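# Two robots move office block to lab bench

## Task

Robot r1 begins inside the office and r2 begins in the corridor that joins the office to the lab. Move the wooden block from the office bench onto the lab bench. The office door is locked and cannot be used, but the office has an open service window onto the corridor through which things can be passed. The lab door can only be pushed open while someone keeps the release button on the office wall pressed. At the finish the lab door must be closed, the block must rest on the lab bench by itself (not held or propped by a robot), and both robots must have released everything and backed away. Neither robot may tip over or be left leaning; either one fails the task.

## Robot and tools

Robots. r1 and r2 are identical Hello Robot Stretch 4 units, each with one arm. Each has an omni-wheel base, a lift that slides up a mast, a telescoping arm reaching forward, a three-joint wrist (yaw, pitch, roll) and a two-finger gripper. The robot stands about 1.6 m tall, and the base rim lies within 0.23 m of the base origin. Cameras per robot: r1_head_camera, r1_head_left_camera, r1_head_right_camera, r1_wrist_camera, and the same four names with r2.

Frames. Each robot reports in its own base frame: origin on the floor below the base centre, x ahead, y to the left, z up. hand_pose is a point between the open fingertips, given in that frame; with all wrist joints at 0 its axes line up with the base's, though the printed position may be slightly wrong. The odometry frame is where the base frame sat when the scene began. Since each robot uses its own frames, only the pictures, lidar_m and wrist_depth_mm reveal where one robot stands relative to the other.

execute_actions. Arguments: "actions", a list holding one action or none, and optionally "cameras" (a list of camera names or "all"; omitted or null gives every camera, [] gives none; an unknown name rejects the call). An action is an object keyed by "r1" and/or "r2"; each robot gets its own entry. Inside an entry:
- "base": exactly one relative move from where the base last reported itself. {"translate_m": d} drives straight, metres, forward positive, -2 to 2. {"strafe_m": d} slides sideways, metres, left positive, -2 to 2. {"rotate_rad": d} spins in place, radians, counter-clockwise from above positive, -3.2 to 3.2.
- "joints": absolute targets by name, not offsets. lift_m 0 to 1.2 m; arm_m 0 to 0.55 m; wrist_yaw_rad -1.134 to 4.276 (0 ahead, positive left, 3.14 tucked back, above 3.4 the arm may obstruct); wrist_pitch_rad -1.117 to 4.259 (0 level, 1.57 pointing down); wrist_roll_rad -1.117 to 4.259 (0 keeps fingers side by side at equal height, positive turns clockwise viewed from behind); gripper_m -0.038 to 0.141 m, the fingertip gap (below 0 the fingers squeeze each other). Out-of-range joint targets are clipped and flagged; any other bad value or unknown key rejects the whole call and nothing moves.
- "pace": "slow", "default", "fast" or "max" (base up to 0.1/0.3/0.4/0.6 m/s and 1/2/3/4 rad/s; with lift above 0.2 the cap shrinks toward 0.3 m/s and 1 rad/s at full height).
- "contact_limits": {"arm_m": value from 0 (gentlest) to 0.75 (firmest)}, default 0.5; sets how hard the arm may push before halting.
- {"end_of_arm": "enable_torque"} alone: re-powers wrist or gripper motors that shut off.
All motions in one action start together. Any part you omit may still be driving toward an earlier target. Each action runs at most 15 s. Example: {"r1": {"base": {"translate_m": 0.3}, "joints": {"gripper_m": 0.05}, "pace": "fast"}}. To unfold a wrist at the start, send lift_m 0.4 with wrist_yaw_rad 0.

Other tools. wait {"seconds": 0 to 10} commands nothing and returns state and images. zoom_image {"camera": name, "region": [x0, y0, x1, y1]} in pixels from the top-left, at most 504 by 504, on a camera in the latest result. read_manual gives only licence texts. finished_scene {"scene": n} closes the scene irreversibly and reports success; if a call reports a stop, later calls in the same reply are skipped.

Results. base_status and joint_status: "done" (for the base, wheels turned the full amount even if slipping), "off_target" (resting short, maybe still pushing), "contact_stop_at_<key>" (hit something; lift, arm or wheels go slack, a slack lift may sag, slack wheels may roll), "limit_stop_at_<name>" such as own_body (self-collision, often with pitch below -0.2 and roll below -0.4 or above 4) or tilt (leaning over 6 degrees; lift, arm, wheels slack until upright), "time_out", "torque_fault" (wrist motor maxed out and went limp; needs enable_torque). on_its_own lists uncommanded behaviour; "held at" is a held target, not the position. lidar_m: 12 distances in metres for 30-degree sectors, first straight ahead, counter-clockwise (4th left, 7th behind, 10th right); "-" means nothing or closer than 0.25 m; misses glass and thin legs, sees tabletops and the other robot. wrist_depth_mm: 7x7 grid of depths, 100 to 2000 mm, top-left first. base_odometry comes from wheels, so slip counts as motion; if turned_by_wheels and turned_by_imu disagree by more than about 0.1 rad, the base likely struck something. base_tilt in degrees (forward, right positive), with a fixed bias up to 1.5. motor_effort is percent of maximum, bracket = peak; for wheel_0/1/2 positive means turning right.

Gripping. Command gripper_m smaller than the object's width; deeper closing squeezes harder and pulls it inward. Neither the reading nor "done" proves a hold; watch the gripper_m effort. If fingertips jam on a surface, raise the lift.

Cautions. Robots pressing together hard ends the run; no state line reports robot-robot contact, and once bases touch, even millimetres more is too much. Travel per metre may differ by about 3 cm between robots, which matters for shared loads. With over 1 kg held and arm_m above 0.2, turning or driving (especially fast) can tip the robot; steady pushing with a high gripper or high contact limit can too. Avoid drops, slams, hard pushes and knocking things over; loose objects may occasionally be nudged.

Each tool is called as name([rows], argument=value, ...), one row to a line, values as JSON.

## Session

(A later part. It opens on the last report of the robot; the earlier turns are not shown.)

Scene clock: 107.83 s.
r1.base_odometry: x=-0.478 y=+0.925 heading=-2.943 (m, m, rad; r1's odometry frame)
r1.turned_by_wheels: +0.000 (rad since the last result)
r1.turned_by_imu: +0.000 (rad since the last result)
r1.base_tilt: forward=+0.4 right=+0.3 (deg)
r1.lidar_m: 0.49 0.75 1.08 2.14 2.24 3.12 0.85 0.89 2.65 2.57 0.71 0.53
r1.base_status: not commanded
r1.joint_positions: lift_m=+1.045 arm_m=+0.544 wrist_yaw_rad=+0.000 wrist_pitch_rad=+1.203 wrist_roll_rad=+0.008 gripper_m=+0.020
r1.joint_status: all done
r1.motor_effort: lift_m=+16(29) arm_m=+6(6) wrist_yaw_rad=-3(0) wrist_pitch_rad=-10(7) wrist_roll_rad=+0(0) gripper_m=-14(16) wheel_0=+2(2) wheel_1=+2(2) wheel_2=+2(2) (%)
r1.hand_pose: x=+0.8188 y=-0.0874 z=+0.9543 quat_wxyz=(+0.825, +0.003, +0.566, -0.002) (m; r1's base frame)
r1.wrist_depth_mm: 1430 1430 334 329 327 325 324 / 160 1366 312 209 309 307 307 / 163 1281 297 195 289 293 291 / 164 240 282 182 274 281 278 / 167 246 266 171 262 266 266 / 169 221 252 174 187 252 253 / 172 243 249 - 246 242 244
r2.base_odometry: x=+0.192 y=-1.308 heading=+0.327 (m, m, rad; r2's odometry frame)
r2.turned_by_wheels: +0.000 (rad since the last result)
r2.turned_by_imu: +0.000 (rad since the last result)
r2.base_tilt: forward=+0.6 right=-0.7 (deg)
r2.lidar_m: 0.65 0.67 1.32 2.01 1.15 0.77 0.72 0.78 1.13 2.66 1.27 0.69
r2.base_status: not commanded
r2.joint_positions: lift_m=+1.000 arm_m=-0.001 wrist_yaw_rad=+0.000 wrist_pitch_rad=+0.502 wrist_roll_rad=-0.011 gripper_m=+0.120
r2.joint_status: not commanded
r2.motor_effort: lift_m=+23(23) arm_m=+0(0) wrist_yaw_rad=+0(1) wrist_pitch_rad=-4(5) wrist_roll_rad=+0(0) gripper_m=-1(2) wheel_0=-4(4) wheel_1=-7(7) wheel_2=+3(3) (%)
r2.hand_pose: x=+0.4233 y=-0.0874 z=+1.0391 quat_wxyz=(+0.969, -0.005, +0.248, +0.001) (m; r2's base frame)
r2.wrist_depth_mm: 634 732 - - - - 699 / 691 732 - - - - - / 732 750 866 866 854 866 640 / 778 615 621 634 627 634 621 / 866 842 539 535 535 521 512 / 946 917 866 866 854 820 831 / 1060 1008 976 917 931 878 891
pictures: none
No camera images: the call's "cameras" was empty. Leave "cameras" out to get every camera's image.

Too near the edge; shift 0.4 right first.

execute_actions([
  {"r1":{"base":{"strafe_m":-0.42},"joints":{"lift_m":1.06}}},
], cameras=[])

execute_actions([
  {"r1":{"joints":{"lift_m":1.042}}},
], cameras=[])

execute_actions([
  {"r1":{"joints":{"gripper_m":0.12}}},
], cameras=[])

execute_actions([
  {"r1":{"base":{"translate_m":-0.25},"joints":{"lift_m":1.15,"arm_m":0}}},
], cameras=[])

execute_actions([
  {"r1":{"base":{"strafe_m":-1.05},"joints":{"lift_m":0.923,"wrist_pitch_rad":0,"gripper_m":0}},"r2":{"joints":{"lift_m":0.9,"arm_m":0.25}}},
], cameras=["r1_wrist_camera","r2_wrist_camera"])

Scene clock: 126.93 s.
r1.base_odometry: x=-0.561 y=+1.337 heading=-2.943 (m, m, rad; r1's odometry frame)
r1.turned_by_wheels: +0.000 (rad since the last result)
r1.turned_by_imu: +0.000 (rad since the last result)
r1.base_tilt: forward=+0.4 right=+0.4 (deg)
r1.lidar_m: 0.48 0.53 1.05 2.57 2.69 0.90 0.86 2.97 2.19 2.14 0.98 0.52
r1.base_status: done
r1.joint_positions: lift_m=+1.060 arm_m=+0.544 wrist_yaw_rad=+0.000 wrist_pitch_rad=+1.203 wrist_roll_rad=+0.008 gripper_m=+0.020
r1.joint_status: all done
r1.motor_effort: lift_m=+24(25) arm_m=+6(6) wrist_yaw_rad=-1(0) wrist_pitch_rad=-8(8) wrist_roll_rad=+1(1) gripper_m=-16(17) wheel_0=+1(12) wheel_1=-3(10) wheel_2=+0(1) (%)
r1.hand_pose: x=+0.8188 y=-0.0874 z=+0.9687 quat_wxyz=(+0.825, +0.003, +0.566, -0.002) (m; r1's base frame)
r1.wrist_depth_mm: 351 349 347 347 345 342 342 / 332 330 330 208 325 324 324 / 315 314 314 195 303 307 309 / 300 298 297 182 290 294 293 / 287 285 282 171 220 281 281 / 273 271 266 175 187 266 266 / 262 260 262 - 260 255 256
r2.base_odometry: x=+0.192 y=-1.308 heading=+0.327 (m, m, rad; r2's odometry frame)
r2.turned_by_wheels: +0.000 (rad since the last result)
r2.turned_by_imu: +0.001 (rad since the last result)
r2.base_tilt: forward=+0.7 right=-0.7 (deg)
r2.lidar_m: 0.66 0.70 1.30 2.02 1.14 0.73 0.73 0.75 1.10 2.67 1.26 0.70
r2.base_status: not commanded
r2.joint_positions: lift_m=+1.000 arm_m=-0.001 wrist_yaw_rad=+0.000 wrist_pitch_rad=+0.502 wrist_roll_rad=-0.011 gripper_m=+0.120
r2.joint_status: not commanded
r2.motor_effort: lift_m=+23(23) arm_m=+0(0) wrist_yaw_rad=-1(1) wrist_pitch_rad=-5(5) wrist_roll_rad=-1(0) gripper_m=+0(1) wheel_0=-4(3) wheel_1=-7(7) wheel_2=+3(3) (%)
r2.hand_pose: x=+0.4233 y=-0.0874 z=+1.0391 quat_wxyz=(+0.969, -0.005, +0.248, +0.001) (m; r2's base frame)
r2.wrist_depth_mm: 640 732 - - - - - / 683 732 - - - - - / 732 741 854 732 878 878 891 / 798 634 621 621 627 621 627 / 866 854 539 525 530 517 512 / 946 931 866 878 854 820 831 / 1025 991 976 917 917 891 891
pictures: none
No camera images: the call's "cameras" was empty. Leave "cameras" out to get every camera's image.

Scene clock: 127.70 s.
r1.base_odometry: x=-0.561 y=+1.337 heading=-2.943 (m, m, rad; r1's odometry frame)
r1.turned_by_wheels: +0.000 (rad since the last result)
r1.turned_by_imu: +0.000 (rad since the last result)
r1.base_tilt: forward=+0.4 right=+0.4 (deg)
r1.lidar_m: 0.48 0.53 1.06 2.58 2.69 0.90 0.87 2.98 2.21 2.13 1.00 0.51
r1.base_status: not commanded
r1.joint_positions: lift_m=+1.042 arm_m=+0.544 wrist_yaw_rad=+0.000 wrist_pitch_rad=+1.203 wrist_roll_rad=+0.008 gripper_m=+0.020
r1.joint_status: all done
r1.motor_effort: lift_m=+16(19) arm_m=+6(6) wrist_yaw_rad=-2(0) wrist_pitch_rad=-8(9) wrist_roll_rad=+0(0) gripper_m=-15(19) wheel_0=+1(1) wheel_1=-3(3) wheel_2=+0(0) (%)
r1.hand_pose: x=+0.8188 y=-0.0874 z=+0.9513 quat_wxyz=(+0.825, +0.003, +0.566, -0.002) (m; r1's base frame)
r1.wrist_depth_mm: 330 329 327 325 324 322 320 / 312 310 310 210 306 304 304 / 297 296 294 195 286 289 290 / 282 279 279 182 272 276 274 / 268 267 264 171 259 263 263 / 257 254 250 174 188 249 251 / 245 245 247 - 243 240 241
r2.base_odometry: x=+0.192 y=-1.308 heading=+0.327 (m, m, rad; r2's odometry frame)
r2.turned_by_wheels: +0.000 (rad since the last result)
r2.turned_by_imu: +0.000 (rad since the last result)
r2.base_tilt: forward=+0.6 right=-0.7 (deg)
r2.lidar_m: 0.65 0.69 1.30 2.01 1.13 0.73 0.72 0.77 1.11 2.68 1.25 0.69
r2.base_status: not commanded
r2.joint_positions: lift_m=+1.000 arm_m=-0.001 wrist_yaw_rad=+0.000 wrist_pitch_rad=+0.502 wrist_roll_rad=-0.011 gripper_m=+0.120
r2.joint_status: not commanded
r2.motor_effort: lift_m=+23(23) arm_m=+0(0) wrist_yaw_rad=-1(1) wrist_pitch_rad=-2(4) wrist_roll_rad=+1(0) gripper_m=+1(4) wheel_0=-4(4) wheel_1=-6(7) wheel_2=+3(4) (%)
r2.hand_pose: x=+0.4233 y=-0.0874 z=+1.0391 quat_wxyz=(+0.969, -0.005, +0.248, +0.001) (m; r2's base frame)
r2.wrist_depth_mm: 640 723 - - - - - / 691 732 - - - - - / 732 750 878 732 866 878 891 / 798 627 627 627 615 621 627 / 866 831 544 530 535 517 512 / 946 917 866 878 866 809 842 / 1042 1008 991 917 917 891 904
pictures: none
No camera images: the call's "cameras" was empty. Leave "cameras" out to get every camera's image.

Scene clock: 129.57 s.
r1.base_odometry: x=-0.561 y=+1.337 heading=-2.943 (m, m, rad; r1's odometry frame)
r1.turned_by_wheels: +0.000 (rad since the last result)
r1.turned_by_imu: +0.000 (rad since the last result)
r1.base_tilt: forward=+0.5 right=+0.4 (deg)
r1.lidar_m: 0.49 0.53 1.06 2.56 2.70 0.91 0.86 2.98 2.21 2.13 1.00 0.51
r1.base_status: not commanded
r1.joint_positions: lift_m=+1.042 arm_m=+0.544 wrist_yaw_rad=+0.000 wrist_pitch_rad=+1.201 wrist_roll_rad=+0.008 gripper_m=+0.120
r1.joint_status: all done
r1.motor_effort: lift_m=+16(16) arm_m=+6(6) wrist_yaw_rad=-2(0) wrist_pitch_rad=-4(8) wrist_roll_rad=+1(0) gripper_m=+0(17) wheel_0=+1(1) wheel_1=-3(3) wheel_2=+0(0) (%)
r1.hand_pose: x=+0.8191 y=-0.0874 z=+0.9514 quat_wxyz=(+0.825, +0.003, +0.565, -0.002) (m; r1's base frame)
r1.wrist_depth_mm: 334 330 330 327 325 324 324 / 314 312 314 219 307 307 306 / 297 296 296 206 290 291 289 / 283 282 282 196 276 278 276 / 270 268 265 186 262 264 264 / 257 254 252 160 249 249 252 / 246 245 247 - 246 239 241
r2.base_odometry: x=+0.192 y=-1.308 heading=+0.327 (m, m, rad; r2's odometry frame)
r2.turned_by_wheels: +0.000 (rad since the last result)
r2.turned_by_imu: +0.000 (rad since the last result)
r2.base_tilt: forward=+0.6 right=-0.7 (deg)
r2.lidar_m: 0.66 0.67 1.31 2.01 1.15 0.77 0.71 0.77 1.11 2.66 1.26 0.70
r2.base_status: not commanded
r2.joint_positions: lift_m=+1.000 arm_m=-0.001 wrist_yaw_rad=+0.000 wrist_pitch_rad=+0.502 wrist_roll_rad=-0.011 gripper_m=+0.120
r2.joint_status: not commanded
r2.motor_effort: lift_m=+23(23) arm_m=+0(0) wrist_yaw_rad=-1(2) wrist_pitch_rad=-4(6) wrist_roll_rad=+0(1) gripper_m=-1(3) wheel_0=-4(4) wheel_1=-7(7) wheel_2=+3(4) (%)
r2.hand_pose: x=+0.4233 y=-0.0874 z=+1.0391 quat_wxyz=(+0.969, -0.005, +0.248, +0.001) (m; r2's base frame)
r2.wrist_depth_mm: 647 732 - - - - - / 676 723 - - - - - / 732 750 866 741 866 878 878 / 788 627 627 621 621 621 634 / 854 854 539 535 530 521 512 / 931 931 866 878 866 820 820 / 1025 1008 1008 917 917 878 891
pictures: none
No camera images: the call's "cameras" was empty. Leave "cameras" out to get every camera's image.

Scene clock: 132.20 s.
r1.base_odometry: x=-0.316 y=+1.386 heading=-2.943 (m, m, rad; r1's odometry frame)
r1.turned_by_wheels: +0.000 (rad since the last result)
r1.turned_by_imu: +0.001 (rad since the last result)
r1.base_tilt: forward=+0.4 right=+0.4 (deg)
r1.lidar_m: 0.73 0.77 1.41 2.56 2.71 0.65 0.61 3.00 2.19 2.13 1.36 0.76
r1.base_status: done
r1.joint_positions: lift_m=+1.150 arm_m=+0.001 wrist_yaw_rad=+0.000 wrist_pitch_rad=+1.201 wrist_roll_rad=+0.008 gripper_m=+0.120
r1.joint_status: all done
r1.motor_effort: lift_m=+23(26) arm_m=-6(9) wrist_yaw_rad=+0(1) wrist_pitch_rad=-5(5) wrist_roll_rad=+0(0) gripper_m=+1(0) wheel_0=-2(8) wheel_1=-1(10) wheel_2=+0(11) (%)
r1.hand_pose: x=+0.2761 y=-0.0874 z=+1.0589 quat_wxyz=(+0.825, +0.003, +0.565, -0.002) (m; r1's base frame)
r1.wrist_depth_mm: 1078 1042 1025 976 960 946 904 / 1366 1308 1255 1229 1205 1160 1118 / 1464 1397 1397 1397 1366 1397 1366 / 1366 1336 1336 1336 1308 1308 1308 / 1281 1281 1281 1281 1281 1281 1255 / 1229 1229 1205 160 1205 1182 1182 / 1182 1160 1182 - 1160 1160 1138
r2.base_odometry: x=+0.192 y=-1.308 heading=+0.327 (m, m, rad; r2's odometry frame)
r2.turned_by_wheels: +0.000 (rad since the last result)
r2.turned_by_imu: +0.001 (rad since the last result)
r2.base_tilt: forward=+0.6 right=-0.7 (deg)
r2.lidar_m: 0.66 0.69 1.31 2.03 1.13 0.71 0.71 0.76 1.09 2.67 1.26 0.65
r2.base_status: not commanded
r2.joint_positions: lift_m=+1.000 arm_m=-0.001 wrist_yaw_rad=+0.000 wrist_pitch_rad=+0.502 wrist_roll_rad=-0.011 gripper_m=+0.120
r2.joint_status: not commanded
r2.motor_effort: lift_m=+22(23) arm_m=+0(0) wrist_yaw_rad=-1(1) wrist_pitch_rad=-4(5) wrist_roll_rad=-1(0) gripper_m=+1(1) wheel_0=-4(4) wheel_1=-7(7) wheel_2=+3(4) (%)
r2.hand_pose: x=+0.4233 y=-0.0874 z=+1.0391 quat_wxyz=(+0.969, -0.005, +0.248, +0.001) (m; r2's base frame)
r2.wrist_depth_mm: 634 732 - - - - - / 683 750 - - - - - / 741 741 878 798 878 878 878 / 788 615 621 621 627 627 621 / 866 842 539 530 535 517 512 / 946 917 866 878 866 809 820 / 1042 991 1008 904 917 904 917
pictures: none
No camera images: the call's "cameras" was empty. Leave "cameras" out to get every camera's image.

Scene clock: 137.03 s.
r1.base_odometry: x=-0.523 y=+2.416 heading=-2.943 (m, m, rad; r1's odometry frame)
r1.turned_by_wheels: +0.000 (rad since the last result)
r1.turned_by_imu: +0.001 (rad since the last result)
r1.base_tilt: forward=+0.4 right=+0.4 (deg)
r1.lidar_m: 0.91 0.94 1.05 3.62 1.08 1.33 3.39 1.48 1.10 1.07 1.14 0.90
r1.base_status: done
r1.joint_positions: lift_m=+0.923 arm_m=+0.001 wrist_yaw_rad=+0.000 wrist_pitch_rad=+0.003 wrist_roll_rad=+0.008 gripper_m=+0.000
r1.joint_status: all done
r1.motor_effort: lift_m=+15(22) arm_m=-6(6) wrist_yaw_rad=+0(0) wrist_pitch_rad=-7(17) wrist_roll_rad=+1(0) gripper_m=-4(3) wheel_0=+1(13) wheel_1=-1(8) wheel_2=+0(1) (%)
r1.hand_pose: x=+0.4604 y=-0.0874 z=+1.1008 quat_wxyz=(+1.000, +0.004, +0.001, +0.000) (m; r1's base frame)
r1.wrist_depth_mm: 750 723 707 699 691 683 661 / 741 732 715 707 691 676 676 / 750 732 732 715 699 683 683 / 759 750 732 715 707 699 683 / 768 750 750 220 715 707 699 / 778 768 183 186 185 715 699 / 788 778 759 - 732 707 699
r2.base_odometry: x=+0.192 y=-1.308 heading=+0.327 (m, m, rad; r2's odometry frame)
r2.turned_by_wheels: +0.000 (rad since the last result)
r2.turned_by_imu: +0.001 (rad since the last result)
r2.base_tilt: forward=+0.6 right=-0.7 (deg)
r2.lidar_m: 0.66 0.71 1.30 2.01 1.13 0.73 0.72 0.77 1.09 2.61 1.24 0.70
r2.base_status: not commanded
r2.joint_positions: lift_m=+0.900 arm_m=+0.249 wrist_yaw_rad=+0.000 wrist_pitch_rad=+0.502 wrist_roll_rad=-0.011 gripper_m=+0.120
r2.joint_status: all done
r2.motor_effort: lift_m=+13(21) arm_m=+8(8) wrist_yaw_rad=-1(1) wrist_pitch_rad=-5(5) wrist_roll_rad=+1(1) gripper_m=+2(0) wheel_0=-4(4) wheel_1=-6(6) wheel_2=+4(4) (%)
r2.hand_pose: x=+0.6725 y=-0.0874 z=+0.9398 quat_wxyz=(+0.969, -0.005, +0.248, +0.001) (m; r2's base frame)
r2.wrist_depth_mm: 508 - - - - - - / 508 - - - - - - / 504 559 549 377 554 559 564 / 399 399 402 387 402 402 399 / 310 309 312 310 312 312 310 / 272 266 256 258 255 246 254 / 647 634 621 260 260 250 255
pictures: r1_wrist_camera, r2_wrist_camera
Images, in order (width x height): r1_wrist_camera 616x392, r2_wrist_camera 616x392.

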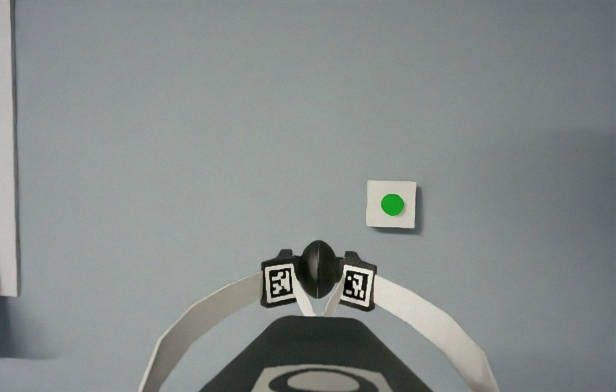

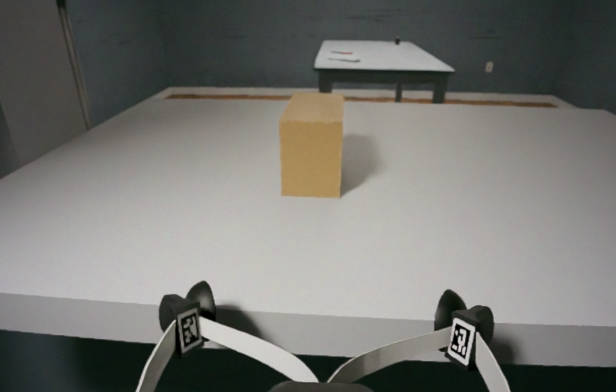

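execute_actions([
  {"r1":{"base":{"strafe_m":-0.14},"joints":{"arm_m":0.3}},"r2":{"joints":{"arm_m":0.51}}},
], cameras=[])

execute_actions([
  {"r2":{"joints":{"gripper_m":0.02}}},
], cameras=[])

execute_actions([
  {"r2":{"joints":{"lift_m":1.0}}},
], cameras=[])

execute_actions([
  {"r2":{"joints":{"arm_m":0}}},
], cameras=[])

execute_actions([
  {"r2":{"base":{"rotate_rad":3.19},"joints":{"wrist_yaw_rad":3.0,"wrist_pitch_rad":0.2}}},
], cameras=["r1_wrist_camera","r2_head_left_camera"])

Scene clock: 152.50 s.
r1.base_odometry: x=-0.550 y=+2.553 heading=-2.943 (m, m, rad; r1's odometry frame)
r1.turned_by_wheels: +0.000 (rad since the last result)
r1.turned_by_imu: +0.000 (rad since the last result)
r1.base_tilt: forward=+0.4 right=+0.4 (deg)
r1.lidar_m: 0.87 0.97 1.04 3.77 1.21 1.49 3.38 1.31 0.94 0.94 1.01 0.94
r1.base_status: done
r1.joint_positions: lift_m=+0.923 arm_m=+0.299 wrist_yaw_rad=+0.000 wrist_pitch_rad=+0.002 wrist_roll_rad=+0.008 gripper_m=+0.000
r1.joint_status: all done
r1.motor_effort: lift_m=+16(16) arm_m=+6(9) wrist_yaw_rad=-2(3) wrist_pitch_rad=-6(7) wrist_roll_rad=+1(0) gripper_m=-5(5) wheel_0=+0(12) wheel_1=+0(11) wheel_2=+0(0) (%)
r1.hand_pose: x=+0.7584 y=-0.0874 z=+1.1009 quat_wxyz=(+1.000, +0.004, +0.001, +0.000) (m; r1's base frame)
r1.wrist_depth_mm: 433 427 415 410 404 397 392 / 439 427 418 415 404 399 394 / 439 433 424 415 413 402 397 / 445 439 427 384 413 407 402 / 449 439 433 219 415 410 407 / 452 442 183 186 184 413 407 / 459 452 442 - 424 415 410
r2.base_odometry: x=+0.192 y=-1.308 heading=+0.327 (m, m, rad; r2's odometry frame)
r2.turned_by_wheels: +0.000 (rad since the last result)
r2.turned_by_imu: +0.001 (rad since the last result)
r2.base_tilt: forward=+0.6 right=-0.7 (deg)
r2.lidar_m: 0.66 0.69 1.27 2.01 1.12 0.76 0.70 0.79 1.10 2.65 1.25 0.67
r2.base_status: not commanded
r2.joint_positions: lift_m=+0.900 arm_m=+0.509 wrist_yaw_rad=+0.000 wrist_pitch_rad=+0.502 wrist_roll_rad=-0.011 gripper_m=+0.120
r2.joint_status: all done
r2.motor_effort: lift_m=+13(14) arm_m=+8(9) wrist_yaw_rad=-1(0) wrist_pitch_rad=-4(5) wrist_roll_rad=+2(0) gripper_m=-1(2) wheel_0=-4(4) wheel_1=-7(6) wheel_2=+4(4) (%)
r2.hand_pose: x=+0.9324 y=-0.0874 z=+0.9398 quat_wxyz=(+0.969, -0.005, +0.248, +0.001) (m; r2's base frame)
r2.wrist_depth_mm: - - - - - - - / - - - - - - - / - - - - - - - / 402 399 397 224 359 399 402 / 309 310 298 175 298 312 309 / 253 252 188 158 245 246 252 / 216 213 202 164 202 202 220
pictures: none
No camera images: the call's "cameras" was empty. Leave "cameras" out to get every camera's image.

Scene clock: 154.37 s.
r1.base_odometry: x=-0.550 y=+2.553 heading=-2.943 (m, m, rad; r1's odometry frame)
r1.turned_by_wheels: +0.000 (rad since the last result)
r1.turned_by_imu: +0.000 (rad since the last result)
r1.base_tilt: forward=+0.4 right=+0.4 (deg)
r1.lidar_m: 0.89 0.98 1.05 3.76 1.22 1.52 3.38 1.28 0.93 0.93 1.00 0.96
r1.base_status: not commanded
r1.joint_positions: lift_m=+0.923 arm_m=+0.299 wrist_yaw_rad=+0.000 wrist_pitch_rad=+0.002 wrist_roll_rad=+0.008 gripper_m=+0.000
r1.joint_status: not commanded
r1.motor_effort: lift_m=+16(16) arm_m=+6(6) wrist_yaw_rad=-1(1) wrist_pitch_rad=-7(8) wrist_roll_rad=+0(0) gripper_m=-4(2) wheel_0=+0(0) wheel_1=+0(0) wheel_2=+0(0) (%)
r1.hand_pose: x=+0.7584 y=-0.0874 z=+1.1009 quat_wxyz=(+1.000, +0.004, +0.001, +0.000) (m; r1's base frame)
r1.wrist_depth_mm: 433 424 415 410 404 397 394 / 436 427 421 413 407 399 394 / 439 433 424 418 410 404 399 / 445 436 427 382 415 404 402 / 449 439 433 220 415 413 404 / 452 442 183 186 185 415 407 / 455 449 442 - 424 415 413
r2.base_odometry: x=+0.192 y=-1.308 heading=+0.327 (m, m, rad; r2's odometry frame)
r2.turned_by_wheels: +0.000 (rad since the last result)
r2.turned_by_imu: +0.000 (rad since the last result)
r2.base_tilt: forward=+0.6 right=-0.7 (deg)
r2.lidar_m: 0.65 0.69 1.28 2.01 1.14 0.76 0.73 0.76 1.08 2.67 1.24 0.68
r2.base_status: not commanded
r2.joint_positions: lift_m=+0.900 arm_m=+0.509 wrist_yaw_rad=+0.000 wrist_pitch_rad=+0.505 wrist_roll_rad=-0.011 gripper_m=+0.020
r2.joint_status: all done
r2.motor_effort: lift_m=+14(14) arm_m=+8(8) wrist_yaw_rad=-1(1) wrist_pitch_rad=-14(13) wrist_roll_rad=+0(0) gripper_m=-19(20) wheel_0=-4(4) wheel_1=-6(6) wheel_2=+4(4) (%)
r2.hand_pose: x=+0.9321 y=-0.0874 z=+0.9391 quat_wxyz=(+0.968, -0.005, +0.250, +0.001) (m; r2's base frame)
r2.wrist_depth_mm: - - - - - - - / - - - - - - - / - 544 - - - - - / 392 394 392 216 370 392 392 / 306 306 306 165 282 306 304 / 249 250 192 153 181 251 249 / 213 205 186 163 175 199 217
pictures: none
No camera images: the call's "cameras" was empty. Leave "cameras" out to get every camera's image.

Scene clock: 155.80 s.
r1.base_odometry: x=-0.550 y=+2.553 heading=-2.943 (m, m, rad; r1's odometry frame)
r1.turned_by_wheels: +0.000 (rad since the last result)
r1.turned_by_imu: +0.000 (rad since the last result)
r1.base_tilt: forward=+0.4 right=+0.4 (deg)
r1.lidar_m: 0.87 0.97 1.04 3.76 1.21 1.52 3.39 1.31 0.95 0.93 1.00 0.96
r1.base_status: not commanded
r1.joint_positions: lift_m=+0.923 arm_m=+0.299 wrist_yaw_rad=+0.000 wrist_pitch_rad=+0.002 wrist_roll_rad=+0.008 gripper_m=+0.000
r1.joint_status: not commanded
r1.motor_effort: lift_m=+15(15) arm_m=+6(6) wrist_yaw_rad=-2(1) wrist_pitch_rad=-8(7) wrist_roll_rad=+0(0) gripper_m=-2(4) wheel_0=+0(0) wheel_1=+0(1) wheel_2=+0(0) (%)
r1.hand_pose: x=+0.7584 y=-0.0874 z=+1.1009 quat_wxyz=(+1.000, +0.004, +0.001, +0.000) (m; r1's base frame)
r1.wrist_depth_mm: 433 427 415 410 399 397 392 / 436 427 424 413 407 399 394 / 442 430 424 418 410 404 397 / 442 439 430 382 413 407 402 / 445 442 433 220 418 410 404 / 452 445 183 186 185 415 407 / 459 449 439 - 424 418 413
r2.base_odometry: x=+0.192 y=-1.308 heading=+0.327 (m, m, rad; r2's odometry frame)
r2.turned_by_wheels: +0.000 (rad since the last result)
r2.turned_by_imu: +0.000 (rad since the last result)
r2.base_tilt: forward=+0.7 right=-0.7 (deg)
r2.lidar_m: 0.65 0.70 1.30 2.04 1.11 0.76 0.70 0.75 1.11 2.67 1.23 0.71
r2.base_status: not commanded
r2.joint_positions: lift_m=+0.999 arm_m=+0.509 wrist_yaw_rad=+0.000 wrist_pitch_rad=+0.505 wrist_roll_rad=-0.011 gripper_m=+0.020
r2.joint_status: all done
r2.motor_effort: lift_m=+25(27) arm_m=+7(8) wrist_yaw_rad=-1(1) wrist_pitch_rad=-14(14) wrist_roll_rad=+1(0) gripper_m=-21(22) wheel_0=-4(4) wheel_1=-6(7) wheel_2=+4(3) (%)
r2.hand_pose: x=+0.9320 y=-0.0874 z=+1.0381 quat_wxyz=(+0.968, -0.005, +0.250, +0.001) (m; r2's base frame)
r2.wrist_depth_mm: - - - - - - - / - - - - - - - / - - - - - - - / - - - 215 - - - / 473 477 477 166 439 473 473 / 382 387 191 153 182 387 384 / 330 319 187 164 174 309 330
pictures: none
No camera images: the call's "cameras" was empty. Leave "cameras" out to get every camera's image.

Scene clock: 158.37 s.
r1.base_odometry: x=-0.550 y=+2.553 heading=-2.943 (m, m, rad; r1's odometry frame)
r1.turned_by_wheels: +0.000 (rad since the last result)
r1.turned_by_imu: +0.000 (rad since the last result)
r1.base_tilt: forward=+0.4 right=+0.4 (deg)
r1.lidar_m: 0.88 0.98 1.07 3.75 1.21 1.51 3.38 1.28 0.94 0.93 1.00 0.96
r1.base_status: not commanded
r1.joint_positions: lift_m=+0.923 arm_m=+0.299 wrist_yaw_rad=+0.000 wrist_pitch_rad=+0.002 wrist_roll_rad=+0.008 gripper_m=+0.000
r1.joint_status: not commanded
r1.motor_effort: lift_m=+15(15) arm_m=+6(6) wrist_yaw_rad=+0(1) wrist_pitch_rad=-8(7) wrist_roll_rad=+0(0) gripper_m=-4(6) wheel_0=+0(0) wheel_1=+0(0) wheel_2=+0(0) (%)
r1.hand_pose: x=+0.7584 y=-0.0874 z=+1.1009 quat_wxyz=(+1.000, +0.004, +0.001, +0.000) (m; r1's base frame)
r1.wrist_depth_mm: 430 424 418 410 404 397 392 / 436 427 424 413 407 399 394 / 442 433 427 418 413 402 397 / 442 436 430 382 415 407 402 / 449 439 433 220 418 413 407 / 452 445 183 186 184 410 407 / 459 449 442 - 424 415 413
r2.base_odometry: x=+0.192 y=-1.308 heading=+0.327 (m, m, rad; r2's odometry frame)
r2.turned_by_wheels: +0.000 (rad since the last result)
r2.turned_by_imu: +0.001 (rad since the last result)
r2.base_tilt: forward=+0.6 right=-0.7 (deg)
r2.lidar_m: 0.43 0.71 1.32 2.03 1.11 0.74 0.72 0.77 1.13 2.66 1.27 0.70
r2.base_status: not commanded
r2.joint_positions: lift_m=+0.999 arm_m=+0.001 wrist_yaw_rad=+0.000 wrist_pitch_rad=+0.506 wrist_roll_rad=-0.011 gripper_m=+0.020
r2.joint_status: all done
r2.motor_effort: lift_m=+25(25) arm_m=-8(7) wrist_yaw_rad=+0(1) wrist_pitch_rad=-17(14) wrist_roll_rad=+0(1) gripper_m=-17(20) wheel_0=-4(4) wheel_1=-6(6) wheel_2=+4(4) (%)
r2.hand_pose: x=+0.4246 y=-0.0875 z=+1.0380 quat_wxyz=(+0.968, -0.005, +0.250, +0.001) (m; r2's base frame)
r2.wrist_depth_mm: 634 732 - - - - - / 683 732 - - - - - / 732 741 842 854 854 842 854 / 798 615 615 216 574 615 615 / 866 854 535 165 512 517 512 / 960 931 191 153 181 854 831 / 1042 976 187 164 174 904 904
pictures: none
No camera images: the call's "cameras" was empty. Leave "cameras" out to get every camera's image.

Scene clock: 161.63 s.
r1.base_odometry: x=-0.550 y=+2.553 heading=-2.943 (m, m, rad; r1's odometry frame)
r1.turned_by_wheels: +0.000 (rad since the last result)
r1.turned_by_imu: +0.000 (rad since the last result)
r1.base_tilt: forward=+0.4 right=+0.4 (deg)
r1.lidar_m: 0.88 0.98 1.05 3.76 1.21 1.50 3.39 1.29 0.94 0.93 0.99 0.95
r1.base_status: not commanded
r1.joint_positions: lift_m=+0.923 arm_m=+0.299 wrist_yaw_rad=+0.000 wrist_pitch_rad=+0.002 wrist_roll_rad=+0.008 gripper_m=+0.000
r1.joint_status: not commanded
r1.motor_effort: lift_m=+15(15) arm_m=+6(6) wrist_yaw_rad=-1(1) wrist_pitch_rad=-7(6) wrist_roll_rad=+0(0) gripper_m=-3(4) wheel_0=+0(0) wheel_1=+0(0) wheel_2=+0(0) (%)
r1.hand_pose: x=+0.7584 y=-0.0874 z=+1.1009 quat_wxyz=(+1.000, +0.004, +0.001, +0.000) (m; r1's base frame)
r1.wrist_depth_mm: 433 424 415 407 404 399 392 / 439 430 418 415 407 399 394 / 442 433 427 418 410 402 397 / 442 439 427 384 415 407 402 / 449 442 433 220 418 410 402 / 455 445 183 186 185 415 410 / 459 452 442 - 424 415 413
r2.base_odometry: x=+0.192 y=-1.307 heading=-2.767 (m, m, rad; r2's odometry frame)
r2.turned_by_wheels: +3.189 (rad since the last result)
r2.turned_by_imu: +3.136 (rad since the last result)
r2.base_tilt: forward=+0.6 right=-0.7 (deg)
r2.lidar_m: 0.73 0.79 1.11 2.63 1.20 0.67 0.63 0.72 1.42 2.02 1.03 0.74
r2.base_status: done
r2.joint_positions: lift_m=+0.999 arm_m=+0.001 wrist_yaw_rad=+3.000 wrist_pitch_rad=+0.206 wrist_roll_rad=-0.011 gripper_m=+0.020
r2.joint_status: all done
r2.motor_effort: lift_m=+25(25) arm_m=-7(8) wrist_yaw_rad=+0(11) wrist_pitch_rad=-17(26) wrist_roll_rad=+1(1) gripper_m=-19(20) wheel_0=-2(6) wheel_1=-6(13) wheel_2=-4(10) (%)
r2.hand_pose: x=-0.0951 y=+0.1264 z=+1.1188 quat_wxyz=(+0.070, -0.103, +0.002, +0.992) (m; r2's base frame)
r2.wrist_depth_mm: 113 131 - - - 1025 991 / 129 149 - - - 1025 1008 / 1008 1025 - - - 1042 1042 / 1042 1025 - 216 - 1098 1060 / 1060 1042 976 165 854 1060 1118 / 1060 1118 192 153 182 1138 1118 / 1098 1118 187 163 175 1138 1138
pictures: r1_wrist_camera, r2_head_left_camera
Images, in order (width x height): r1_wrist_camera 616x392, r2_head_left_camera 420x672.

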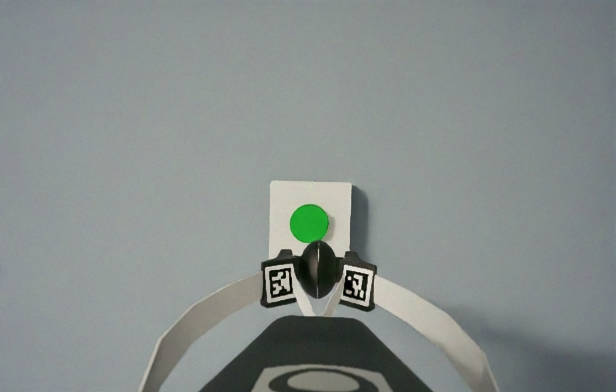

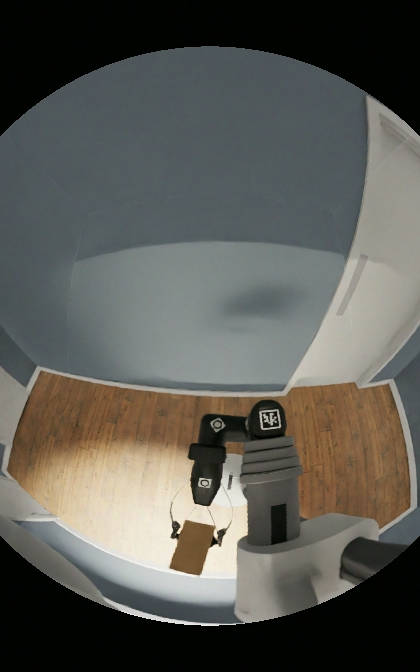

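execute_actions([
  {"r1":{"joints":{"arm_m":0.44,"wrist_yaw_rad":0.03}},"r2":{"base":{"strafe_m":-1.03}}},
], cameras=["r1_wrist_camera","r2_head_left_camera"])

execute_actions([
  {"r2":{"base":{"translate_m":0.42}}},
], cameras=[])

execute_actions([
  {"r2":{"base":{"translate_m":0.75},"pace":"slow"}},
], cameras=["r2_head_left_camera"])

Scene clock: 174.70 s.
r1.base_odometry: x=-0.550 y=+2.553 heading=-2.943 (m, m, rad; r1's odometry frame)
r1.turned_by_wheels: +0.000 (rad since the last result)
r1.turned_by_imu: +0.000 (rad since the last result)
r1.base_tilt: forward=+0.4 right=+0.4 (deg)
r1.lidar_m: 0.91 0.98 1.06 3.77 1.21 1.53 3.38 1.30 0.95 0.94 0.99 0.96
r1.base_status: not commanded
r1.joint_positions: lift_m=+0.923 arm_m=+0.438 wrist_yaw_rad=+0.026 wrist_pitch_rad=+0.002 wrist_roll_rad=+0.008 gripper_m=+0.000
r1.joint_status: all done
r1.motor_effort: lift_m=+15(15) arm_m=+11(6) wrist_yaw_rad=+12(8) wrist_pitch_rad=-8(7) wrist_roll_rad=+0(1) gripper_m=-3(6) wheel_0=+0(1) wheel_1=-1(0) wheel_2=-2(2) (%)
r1.hand_pose: x=+0.8997 y=-0.0798 z=+1.1009 quat_wxyz=(+1.000, +0.004, +0.001, +0.013) (m; r1's base frame)
r1.wrist_depth_mm: 294 287 282 274 268 263 257 / 297 290 285 277 271 264 259 / 301 293 286 279 274 267 262 / 303 296 290 245 274 268 265 / 307 300 291 233 277 272 266 / 310 301 186 186 186 272 268 / 314 307 300 - 281 274 272
r2.base_odometry: x=-0.185 y=-0.349 heading=-2.767 (m, m, rad; r2's odometry frame)
r2.turned_by_wheels: +0.000 (rad since the last result)
r2.turned_by_imu: +0.003 (rad since the last result)
r2.base_tilt: forward=+0.6 right=-0.7 (deg)
r2.lidar_m: 0.70 0.78 0.99 2.97 1.04 0.97 0.92 1.03 1.04 1.00 0.89 0.74
r2.base_status: done
r2.joint_positions: lift_m=+1.000 arm_m=+0.001 wrist_yaw_rad=+3.000 wrist_pitch_rad=+0.206 wrist_roll_rad=-0.011 gripper_m=+0.020
r2.joint_status: not commanded
r2.motor_effort: lift_m=+25(25) arm_m=-7(7) wrist_yaw_rad=-1(0) wrist_pitch_rad=-14(16) wrist_roll_rad=+0(1) gripper_m=-21(20) wheel_0=+1(11) wheel_1=-6(15) wheel_2=-1(2) (%)
r2.hand_pose: x=-0.0950 y=+0.1264 z=+1.1188 quat_wxyz=(+0.070, -0.103, +0.002, +0.992) (m; r2's base frame)
r2.wrist_depth_mm: 113 130 1025 1042 1042 1042 - / 129 150 1025 1060 1060 1060 - / 1060 1078 1078 1098 1098 1118 - / 1098 1098 1098 216 1118 1160 - / 1118 1118 1098 165 1118 1160 1008 / 1138 1160 192 153 182 1182 1205 / 1182 1182 187 163 175 1229 1229
pictures: r1_wrist_camera, r2_head_left_camera
Images, in order (width x height): r1_wrist_camera 616x392, r2_head_left_camera 420x672.

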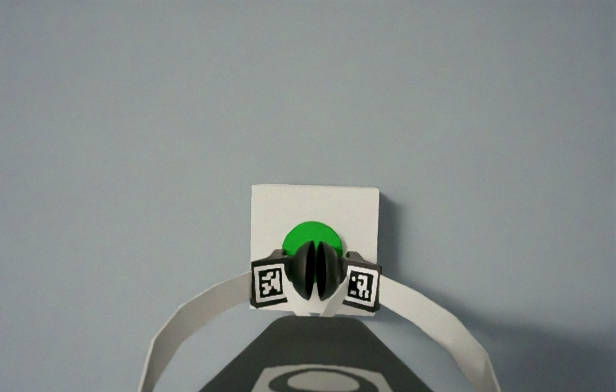

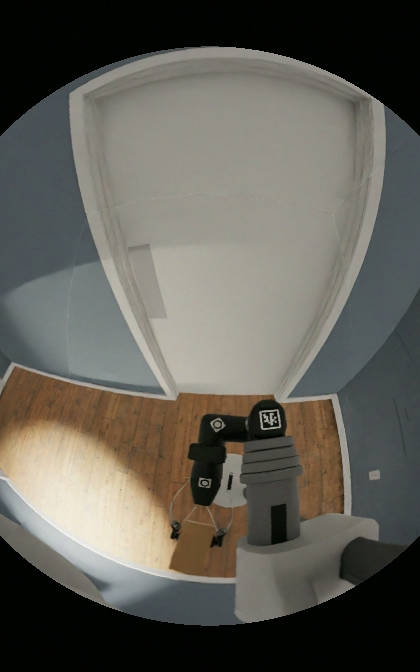

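Scene clock: 177.60 s.
r1.base_odometry: x=-0.550 y=+2.553 heading=-2.943 (m, m, rad; r1's odometry frame)
r1.turned_by_wheels: +0.000 (rad since the last result)
r1.turned_by_imu: +0.000 (rad since the last result)
r1.base_tilt: forward=+0.4 right=+0.3 (deg)
r1.lidar_m: 0.93 0.98 1.03 3.77 1.20 1.54 3.38 1.30 0.95 0.94 1.00 0.95
r1.base_status: not commanded
r1.joint_positions: lift_m=+0.923 arm_m=+0.438 wrist_yaw_rad=+0.026 wrist_pitch_rad=+0.002 wrist_roll_rad=+0.008 gripper_m=+0.000
r1.joint_status: not commanded
r1.motor_effort: lift_m=+16(15) arm_m=+11(11) wrist_yaw_rad=+10(10) wrist_pitch_rad=-5(8) wrist_roll_rad=+0(0) gripper_m=-3(4) wheel_0=+1(1) wheel_1=-1(1) wheel_2=-2(2) (%)
r1.hand_pose: x=+0.8997 y=-0.0798 z=+1.1009 quat_wxyz=(+1.000, +0.004, +0.001, +0.013) (m; r1's base frame)
r1.wrist_depth_mm: 296 289 281 274 268 262 257 / 298 291 283 277 270 264 259 / 301 294 286 279 273 267 263 / 304 297 290 245 273 270 264 / 306 298 291 233 277 271 267 / 310 301 186 186 185 274 268 / 312 304 298 - 282 274 272
r2.base_odometry: x=-0.576 y=-0.503 heading=-2.767 (m, m, rad; r2's odometry frame)
r2.turned_by_wheels: +0.000 (rad since the last result)
r2.turned_by_imu: +0.000 (rad since the last result)
r2.base_tilt: forward=+0.6 right=-0.7 (deg)
r2.lidar_m: 0.30 0.32 0.50 1.39 1.52 1.36 1.37 1.42 1.06 0.87 0.45 0.33
r2.base_status: done
r2.joint_positions: lift_m=+1.000 arm_m=+0.001 wrist_yaw_rad=+3.000 wrist_pitch_rad=+0.206 wrist_roll_rad=-0.011 gripper_m=+0.020
r2.joint_status: not commanded
r2.motor_effort: lift_m=+25(25) arm_m=-7(7) wrist_yaw_rad=+0(0) wrist_pitch_rad=-17(16) wrist_roll_rad=+1(1) gripper_m=-15(17) wheel_0=+2(8) wheel_1=+7(12) wheel_2=-3(12) (%)
r2.hand_pose: x=-0.0950 y=+0.1264 z=+1.1188 quat_wxyz=(+0.070, -0.103, +0.002, +0.992) (m; r2's base frame)
r2.wrist_depth_mm: 113 131 1397 1397 1430 - - / 129 149 1464 1499 1499 - - / 1499 1499 1499 1499 1537 - - / 1499 1499 1537 216 1537 1863 - / 1537 1537 1576 166 1537 1537 1576 / 1576 1576 192 153 181 1661 1618 / 1618 1618 187 164 174 1661 1708
pictures: none
No camera images: the call's "cameras" was empty. Leave "cameras" out to get every camera's image.

Scene clock: 186.37 s.
r1.base_odometry: x=-0.550 y=+2.553 heading=-2.943 (m, m, rad; r1's odometry frame)
r1.turned_by_wheels: +0.000 (rad since the last result)
r1.turned_by_imu: +0.000 (rad since the last result)
r1.base_tilt: forward=+0.4 right=+0.4 (deg)
r1.lidar_m: 0.91 0.97 1.06 3.76 1.21 1.51 3.40 1.29 0.94 0.95 0.99 0.96
r1.base_status: not commanded
r1.joint_positions: lift_m=+0.923 arm_m=+0.438 wrist_yaw_rad=+0.026 wrist_pitch_rad=+0.002 wrist_roll_rad=+0.008 gripper_m=+0.000
r1.joint_status: not commanded
r1.motor_effort: lift_m=+15(15) arm_m=+11(11) wrist_yaw_rad=+9(11) wrist_pitch_rad=-6(8) wrist_roll_rad=+0(0) gripper_m=-3(4) wheel_0=+0(1) wheel_1=+0(1) wheel_2=-2(2) (%)
r1.hand_pose: x=+0.8997 y=-0.0798 z=+1.1009 quat_wxyz=(+1.000, +0.004, +0.001, +0.013) (m; r1's base frame)
r1.wrist_depth_mm: 296 289 281 273 268 263 258 / 298 291 283 277 271 265 260 / 301 294 286 279 273 267 262 / 304 297 289 246 274 270 265 / 307 300 293 233 276 272 266 / 310 301 186 186 185 274 270 / 314 306 298 - 281 274 271
r2.base_odometry: x=-1.273 y=-0.777 heading=-2.767 (m, m, rad; r2's odometry frame)
r2.turned_by_wheels: +0.000 (rad since the last result)
r2.turned_by_imu: +0.005 (rad since the last result)
r2.base_tilt: forward=+0.6 right=-0.7 (deg)
r2.lidar_m: 0.31 1.14 0.93 1.04 0.51 2.01 2.11 0.65 0.26 0.25 - 0.25
r2.base_status: done
r2.joint_positions: lift_m=+1.000 arm_m=+0.001 wrist_yaw_rad=+3.000 wrist_pitch_rad=+0.206 wrist_roll_rad=-0.011 gripper_m=+0.020
r2.joint_status: not commanded
r2.motor_effort: lift_m=+24(25) arm_m=-7(7) wrist_yaw_rad=-1(7) wrist_pitch_rad=-15(18) wrist_roll_rad=+0(1) gripper_m=-18(19) wheel_0=+8(10) wheel_1=+4(20) wheel_2=-11(24) (%)
r2.hand_pose: x=-0.0951 y=+0.1264 z=+1.1188 quat_wxyz=(+0.070, -0.103, +0.002, +0.992) (m; r2's base frame)
r2.wrist_depth_mm: 113 131 - - - 1921 462 / 129 150 - - - - 462 / 1708 - - - - - 466 / 1863 - - 216 - - 469 / 1863 - - 165 - - 480 / 1808 - 193 153 181 - 492 / 1808 1863 187 163 175 535 504
pictures: r2_head_left_camera
Images, in order (width x height): r2_head_left_camera 420x672.

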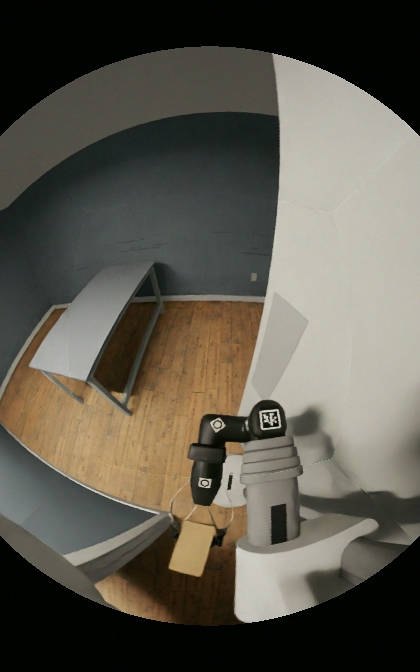

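Same as before.

execute_actions([
  {"r2":{"base":{"translate_m":1.1}}},
], cameras=[])

execute_actions([
  {"r2":{"base":{"rotate_rad":1.59},"joints":{"wrist_yaw_rad":0,"wrist_pitch_rad":0.5}}},
], cameras=[])

execute_actions([
  {"r2":{"base":{"translate_m":0.35},"joints":{"arm_m":0.22}}},
], cameras=["r2_head_left_camera"])

execute_actions([
  {"r1":{"joints":{"arm_m":0}},"r2":{"joints":{"lift_m":0.75}}},
], cameras=[])

Scene clock: 200.50 s.
r1.base_odometry: x=-0.550 y=+2.553 heading=-2.943 (m, m, rad; r1's odometry frame)
r1.turned_by_wheels: +0.000 (rad since the last result)
r1.turned_by_imu: +0.000 (rad since the last result)
r1.base_tilt: forward=+0.5 right=+0.4 (deg)
r1.lidar_m: 0.91 0.98 1.06 3.77 1.20 1.51 3.38 1.30 0.95 0.93 1.00 0.97
r1.base_status: not commanded
r1.joint_positions: lift_m=+0.923 arm_m=+0.438 wrist_yaw_rad=+0.026 wrist_pitch_rad=+0.002 wrist_roll_rad=+0.008 gripper_m=+0.000
r1.joint_status: not commanded
r1.motor_effort: lift_m=+15(15) arm_m=+11(11) wrist_yaw_rad=+11(9) wrist_pitch_rad=-8(6) wrist_roll_rad=+1(0) gripper_m=-3(4) wheel_0=+0(1) wheel_1=+0(0) wheel_2=-2(2) (%)
r1.hand_pose: x=+0.8997 y=-0.0798 z=+1.1009 quat_wxyz=(+1.000, +0.004, +0.001, +0.013) (m; r1's base frame)
r1.wrist_depth_mm: 296 287 281 274 268 262 258 / 298 291 285 276 271 264 260 / 301 293 286 279 273 267 262 / 303 297 290 246 274 270 265 / 307 300 293 233 276 271 266 / 309 303 185 186 186 273 268 / 314 306 300 - 281 274 272
r2.base_odometry: x=-2.296 y=-1.181 heading=-2.766 (m, m, rad; r2's odometry frame)
r2.turned_by_wheels: +0.001 (rad since the last result)
r2.turned_by_imu: +0.000 (rad since the last result)
r2.base_tilt: forward=+0.6 right=-0.7 (deg)
r2.lidar_m: 1.04 1.05 0.79 0.75 0.81 1.35 1.40 1.50 1.22 1.16 1.26 1.09
r2.base_status: done
r2.joint_positions: lift_m=+1.000 arm_m=+0.001 wrist_yaw_rad=+3.000 wrist_pitch_rad=+0.206 wrist_roll_rad=-0.011 gripper_m=+0.020
r2.joint_status: not commanded
r2.motor_effort: lift_m=+24(24) arm_m=-7(7) wrist_yaw_rad=-1(0) wrist_pitch_rad=-18(14) wrist_roll_rad=+1(1) gripper_m=-16(20) wheel_0=+2(13) wheel_1=+6(8) wheel_2=-2(19) (%)
r2.hand_pose: x=-0.0951 y=+0.1264 z=+1.1188 quat_wxyz=(+0.070, -0.103, +0.002, +0.992) (m; r2's base frame)
r2.wrist_depth_mm: 113 131 1499 1499 1499 1499 1499 / 129 149 1499 1464 1499 1537 1576 / 1499 1499 1537 1537 1576 1576 1576 / 1499 1576 1618 215 1618 1576 1618 / 1618 1576 1618 165 1661 1618 1756 / 1618 1618 191 153 182 1708 1708 / 1708 1708 187 163 174 1756 1756
pictures: none
No camera images: the call's "cameras" was empty. Leave "cameras" out to get every camera's image.

Scene clock: 202.83 s.
r1.base_odometry: x=-0.550 y=+2.553 heading=-2.943 (m, m, rad; r1's odometry frame)
r1.turned_by_wheels: +0.000 (rad since the last result)
r1.turned_by_imu: +0.000 (rad since the last result)
r1.base_tilt: forward=+0.4 right=+0.4 (deg)
r1.lidar_m: 0.91 0.97 1.05 3.76 1.22 1.49 3.39 1.31 0.94 0.94 1.00 0.97
r1.base_status: not commanded
r1.joint_positions: lift_m=+0.923 arm_m=+0.438 wrist_yaw_rad=+0.026 wrist_pitch_rad=+0.002 wrist_roll_rad=+0.008 gripper_m=+0.000
r1.joint_status: not commanded
r1.motor_effort: lift_m=+15(15) arm_m=+11(11) wrist_yaw_rad=+10(10) wrist_pitch_rad=-4(6) wrist_roll_rad=-1(1) gripper_m=-2(2) wheel_0=+0(1) wheel_1=+0(0) wheel_2=-2(2) (%)
r1.hand_pose: x=+0.8997 y=-0.0798 z=+1.1009 quat_wxyz=(+1.000, +0.004, +0.001, +0.013) (m; r1's base frame)
r1.wrist_depth_mm: 296 287 281 273 268 264 258 / 298 291 283 277 271 265 260 / 301 293 286 279 272 267 262 / 304 297 290 246 274 270 264 / 307 298 291 233 276 273 267 / 310 303 186 187 186 274 270 / 314 306 298 - 281 273 272
r2.base_odometry: x=-2.296 y=-1.181 heading=-1.177 (m, m, rad; r2's odometry frame)
r2.turned_by_wheels: +1.589 (rad since the last result)
r2.turned_by_imu: +1.562 (rad since the last result)
r2.base_tilt: forward=+0.6 right=-0.7 (deg)
r2.lidar_m: 0.43 0.85 1.33 1.41 1.52 1.18 1.16 1.26 1.08 1.04 1.06 0.82
r2.base_status: done
r2.joint_positions: lift_m=+1.000 arm_m=+0.001 wrist_yaw_rad=+0.000 wrist_pitch_rad=+0.505 wrist_roll_rad=-0.011 gripper_m=+0.020
r2.joint_status: all done
r2.motor_effort: lift_m=+24(24) arm_m=-7(7) wrist_yaw_rad=-1(9) wrist_pitch_rad=-13(17) wrist_roll_rad=+0(1) gripper_m=-20(22) wheel_0=-4(8) wheel_1=-7(9) wheel_2=-4(11) (%)
r2.hand_pose: x=+0.4246 y=-0.0874 z=+1.0382 quat_wxyz=(+0.968, -0.005, +0.250, +0.001) (m; r2's base frame)
r2.wrist_depth_mm: 1808 - - - - - 1921 / 1863 - - - - - 1921 / 1863 - 1255 1308 1308 - 1661 / 1708 946 960 215 891 976 946 / 809 778 741 166 683 741 732 / 1499 1661 192 153 181 1576 699 / 1366 1308 186 163 175 1308 1430
pictures: none
No camera images: the call's "cameras" was empty. Leave "cameras" out to get every camera's image.

Scene clock: 205.50 s.
r1.base_odometry: x=-0.550 y=+2.553 heading=-2.943 (m, m, rad; r1's odometry frame)
r1.turned_by_wheels: +0.000 (rad since the last result)
r1.turned_by_imu: +0.000 (rad since the last result)
r1.base_tilt: forward=+0.4 right=+0.4 (deg)
r1.lidar_m: 0.92 0.98 1.04 3.75 1.23 1.52 3.41 1.30 0.95 0.94 0.99 0.95
r1.base_status: not commanded
r1.joint_positions: lift_m=+0.923 arm_m=+0.438 wrist_yaw_rad=+0.026 wrist_pitch_rad=+0.002 wrist_roll_rad=+0.008 gripper_m=+0.000
r1.joint_status: not commanded
r1.motor_effort: lift_m=+15(15) arm_m=+11(11) wrist_yaw_rad=+11(9) wrist_pitch_rad=-8(9) wrist_roll_rad=+0(1) gripper_m=-6(3) wheel_0=+1(0) wheel_1=+0(0) wheel_2=-2(2) (%)
r1.hand_pose: x=+0.8997 y=-0.0798 z=+1.1009 quat_wxyz=(+1.000, +0.004, +0.001, +0.013) (m; r1's base frame)
r1.wrist_depth_mm: 296 287 281 276 267 263 258 / 297 290 283 277 271 264 259 / 300 294 287 279 273 266 262 / 304 297 289 246 274 270 264 / 307 300 290 233 277 272 267 / 310 303 186 186 186 276 270 / 314 304 298 - 282 274 272
r2.base_odometry: x=-2.162 y=-1.504 heading=-1.177 (m, m, rad; r2's odometry frame)
r2.turned_by_wheels: +0.001 (rad since the last result)
r2.turned_by_imu: +0.000 (rad since the last result)
r2.base_tilt: forward=+0.6 right=-0.8 (deg)
r2.lidar_m: 0.42 0.47 0.69 1.31 1.49 1.53 1.49 1.47 1.10 1.04 0.61 0.44
r2.base_status: done
r2.joint_positions: lift_m=+1.000 arm_m=+0.219 wrist_yaw_rad=+0.000 wrist_pitch_rad=+0.505 wrist_roll_rad=-0.011 gripper_m=+0.020
r2.joint_status: all done
r2.motor_effort: lift_m=+24(24) arm_m=+7(8) wrist_yaw_rad=-1(0) wrist_pitch_rad=-14(13) wrist_roll_rad=+1(0) gripper_m=-19(21) wheel_0=+3(6) wheel_1=+7(10) wheel_2=-2(13) (%)
r2.hand_pose: x=+0.6421 y=-0.0874 z=+1.0382 quat_wxyz=(+0.968, -0.005, +0.250, +0.001) (m; r2's base frame)
r2.wrist_depth_mm: 1756 - - - - - - / 1808 - - - - - - / 1808 - - - - - 1921 / 1708 - - 215 - - 1921 / 732 723 732 165 683 732 741 / 609 603 191 153 181 597 597 / 508 492 186 163 174 480 508
pictures: r2_head_left_camera
Images, in order (width x height): r2_head_left_camera 420x672.

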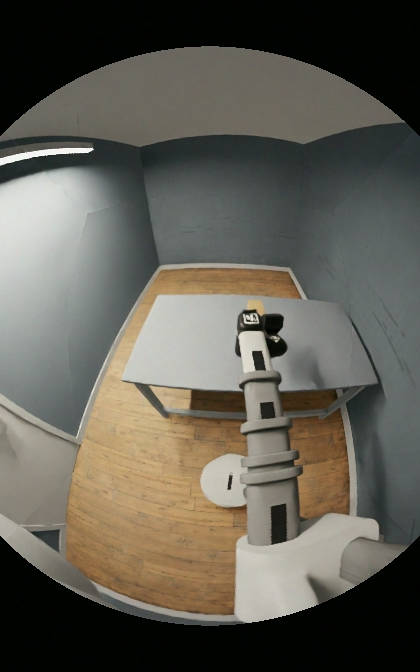

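Scene clock: 207.90 s.
r1.base_odometry: x=-0.550 y=+2.553 heading=-2.943 (m, m, rad; r1's odometry frame)
r1.turned_by_wheels: +0.000 (rad since the last result)
r1.turned_by_imu: +0.000 (rad since the last result)
r1.base_tilt: forward=+0.4 right=+0.4 (deg)
r1.lidar_m: 0.89 0.98 1.06 3.75 1.22 1.52 3.39 1.30 0.95 0.93 1.00 0.96
r1.base_status: not commanded
r1.joint_positions: lift_m=+0.923 arm_m=+0.001 wrist_yaw_rad=+0.030 wrist_pitch_rad=+0.002 wrist_roll_rad=+0.008 gripper_m=+0.000
r1.joint_status: all done
r1.motor_effort: lift_m=+15(15) arm_m=-6(11) wrist_yaw_rad=-2(10) wrist_pitch_rad=-9(7) wrist_roll_rad=+1(2) gripper_m=-3(5) wheel_0=+0(1) wheel_1=+0(0) wheel_2=-2(2) (%)
r1.hand_pose: x=+0.4629 y=-0.0787 z=+1.1008 quat_wxyz=(+1.000, +0.004, +0.001, +0.015) (m; r1's base frame)
r1.wrist_depth_mm: 750 741 715 699 676 676 647 / 759 741 723 699 691 676 661 / 768 750 723 715 691 668 661 / 768 750 732 707 699 683 668 / 778 759 741 220 707 691 676 / 788 759 182 186 184 691 676 / 788 778 759 - 707 691 683
r2.base_odometry: x=-2.162 y=-1.504 heading=-1.177 (m, m, rad; r2's odometry frame)
r2.turned_by_wheels: +0.000 (rad since the last result)
r2.turned_by_imu: +0.001 (rad since the last result)
r2.base_tilt: forward=+0.6 right=-0.7 (deg)
r2.lidar_m: 0.42 0.49 0.69 1.31 1.50 1.54 1.50 1.47 1.09 1.08 0.57 0.44
r2.base_status: not commanded
r2.joint_positions: lift_m=+0.750 arm_m=+0.219 wrist_yaw_rad=+0.000 wrist_pitch_rad=+0.505 wrist_roll_rad=-0.011 gripper_m=+0.020
r2.joint_status: all done
r2.motor_effort: lift_m=+15(22) arm_m=+7(7) wrist_yaw_rad=-1(2) wrist_pitch_rad=-15(17) wrist_roll_rad=+0(0) gripper_m=-16(17) wheel_0=+2(3) wheel_1=+7(6) wheel_2=-2(2) (%)
r2.hand_pose: x=+0.6421 y=-0.0874 z=+0.7889 quat_wxyz=(+0.968, -0.005, +0.250, +0.001) (m; r2's base frame)
r2.wrist_depth_mm: 1708 - - - - - - / 1808 - - - - - - / 559 549 554 549 554 554 554 / 394 399 397 215 377 399 399 / 309 310 309 166 286 312 309 / 253 254 192 153 181 254 252 / 216 208 187 163 174 203 221
pictures: none
No camera images: the call's "cameras" was empty. Leave "cameras" out to get every camera's image.

execute_actions([
  {"r2":{"joints":{"gripper_m":0.12}}},
], cameras=[])

execute_actions([
  {"r2":{"joints":{"arm_m":0,"lift_m":0.8}}},
], cameras=[])

finished_scene(scene=2)

Scene clock: 215.47 s.
r1.base_odometry: x=-0.550 y=+2.553 heading=-2.943 (m, m, rad; r1's odometry frame)
r1.turned_by_wheels: +0.000 (rad since the last result)
r1.turned_by_imu: +0.000 (rad since the last result)
r1.base_tilt: forward=+0.4 right=+0.4 (deg)
r1.lidar_m: 0.87 0.98 1.06 3.77 1.23 1.53 3.38 1.30 0.95 0.93 1.00 0.96
r1.base_status: not commanded
r1.joint_positions: lift_m=+0.923 arm_m=+0.001 wrist_yaw_rad=+0.030 wrist_pitch_rad=+0.002 wrist_roll_rad=+0.008 gripper_m=+0.000
r1.joint_status: not commanded
r1.motor_effort: lift_m=+15(15) arm_m=-6(6) wrist_yaw_rad=-1(0) wrist_pitch_rad=-10(6) wrist_roll_rad=+0(0) gripper_m=-4(4) wheel_0=+0(1) wheel_1=-1(0) wheel_2=-2(2) (%)
r1.hand_pose: x=+0.4629 y=-0.0787 z=+1.1008 quat_wxyz=(+1.000, +0.004, +0.001, +0.015) (m; r1's base frame)
r1.wrist_depth_mm: 750 741 707 707 683 661 654 / 759 741 715 707 683 676 661 / 759 750 723 715 699 676 661 / 778 750 732 707 691 691 668 / 778 768 750 219 699 683 676 / 788 768 183 186 184 699 683 / 798 788 759 - 715 699 683
r2.base_odometry: x=-2.162 y=-1.504 heading=-1.177 (m, m, rad; r2's odometry frame)
r2.turned_by_wheels: +0.000 (rad since the last result)
r2.turned_by_imu: +0.001 (rad since the last result)
r2.base_tilt: forward=+0.6 right=-0.7 (deg)
r2.lidar_m: 0.44 0.47 0.68 1.32 1.49 1.55 1.50 1.45 1.10 1.06 0.61 0.44
r2.base_status: not commanded
r2.joint_positions: lift_m=+0.750 arm_m=+0.219 wrist_yaw_rad=+0.000 wrist_pitch_rad=+0.503 wrist_roll_rad=-0.011 gripper_m=+0.120
r2.joint_status: all done
r2.motor_effort: lift_m=+15(15) arm_m=+7(7) wrist_yaw_rad=-2(1) wrist_pitch_rad=-6(15) wrist_roll_rad=+0(0) gripper_m=-2(21) wheel_0=+3(3) wheel_1=+7(7) wheel_2=-2(2) (%)
r2.hand_pose: x=+0.6424 y=-0.0874 z=+0.7896 quat_wxyz=(+0.969, -0.005, +0.249, +0.001) (m; r2's base frame)
r2.wrist_depth_mm: 1708 - - - - - - / 1708 - - - - - - / 564 559 564 564 569 564 574 / 402 402 407 244 364 404 402 / 310 315 315 179 290 317 314 / 255 256 220 169 241 249 256 / 217 216 211 176 183 205 223
pictures: none
No camera images: the call's "cameras" was empty. Leave "cameras" out to get every camera's image.

Scene clock: 217.23 s.
r1.base_odometry: x=-0.550 y=+2.553 heading=-2.943 (m, m, rad; r1's odometry frame)
r1.turned_by_wheels: +0.000 (rad since the last result)
r1.turned_by_imu: +0.000 (rad since the last result)
r1.base_tilt: forward=+0.4 right=+0.4 (deg)
r1.lidar_m: 0.87 0.97 1.04 3.77 1.17 1.51 3.40 1.30 0.93 0.94 1.00 0.95
r1.base_status: not commanded
r1.joint_positions: lift_m=+0.923 arm_m=+0.001 wrist_yaw_rad=+0.030 wrist_pitch_rad=+0.002 wrist_roll_rad=+0.008 gripper_m=+0.000
r1.joint_status: not commanded
r1.motor_effort: lift_m=+15(15) arm_m=-6(6) wrist_yaw_rad=+0(0) wrist_pitch_rad=-8(6) wrist_roll_rad=+1(1) gripper_m=-5(4) wheel_0=+0(0) wheel_1=+0(0) wheel_2=-2(2) (%)
r1.hand_pose: x=+0.4629 y=-0.0787 z=+1.1008 quat_wxyz=(+1.000, +0.004, +0.001, +0.015) (m; r1's base frame)
r1.wrist_depth_mm: 750 732 715 707 676 668 654 / 759 741 723 707 683 676 654 / 759 741 723 715 691 668 661 / 768 750 741 707 699 691 661 / 778 759 741 220 699 691 676 / 788 768 183 186 185 691 676 / 798 788 759 - 723 691 683
r2.base_odometry: x=-2.162 y=-1.504 heading=-1.177 (m, m, rad; r2's odometry frame)
r2.turned_by_wheels: +0.000 (rad since the last result)
r2.turned_by_imu: +0.000 (rad since the last result)
r2.base_tilt: forward=+0.6 right=-0.7 (deg)
r2.lidar_m: 0.44 0.48 0.68 1.32 1.48 1.54 1.52 1.46 1.07 1.07 0.58 0.47
r2.base_status: not commanded
r2.joint_positions: lift_m=+0.800 arm_m=+0.001 wrist_yaw_rad=+0.000 wrist_pitch_rad=+0.502 wrist_roll_rad=-0.011 gripper_m=+0.120
r2.joint_status: all done
r2.motor_effort: lift_m=+24(25) arm_m=-8(8) wrist_yaw_rad=+0(2) wrist_pitch_rad=-5(6) wrist_roll_rad=+1(0) gripper_m=+0(3) wheel_0=+3(3) wheel_1=+7(7) wheel_2=-2(2) (%)
r2.hand_pose: x=+0.4251 y=-0.0874 z=+0.8389 quat_wxyz=(+0.969, -0.005, +0.248, +0.001) (m; r2's base frame)
r2.wrist_depth_mm: 1756 - - - - - - / 1808 - - - - - 1921 / 723 723 715 723 723 732 732 / 521 512 521 394 517 517 517 / 399 402 402 402 402 402 402 / 325 327 317 330 327 317 324 / 1138 312 300 285 279 268 281
pictures: none
No camera images: the call's "cameras" was empty. Leave "cameras" out to get every camera's image.

The scene is finished: the task was done.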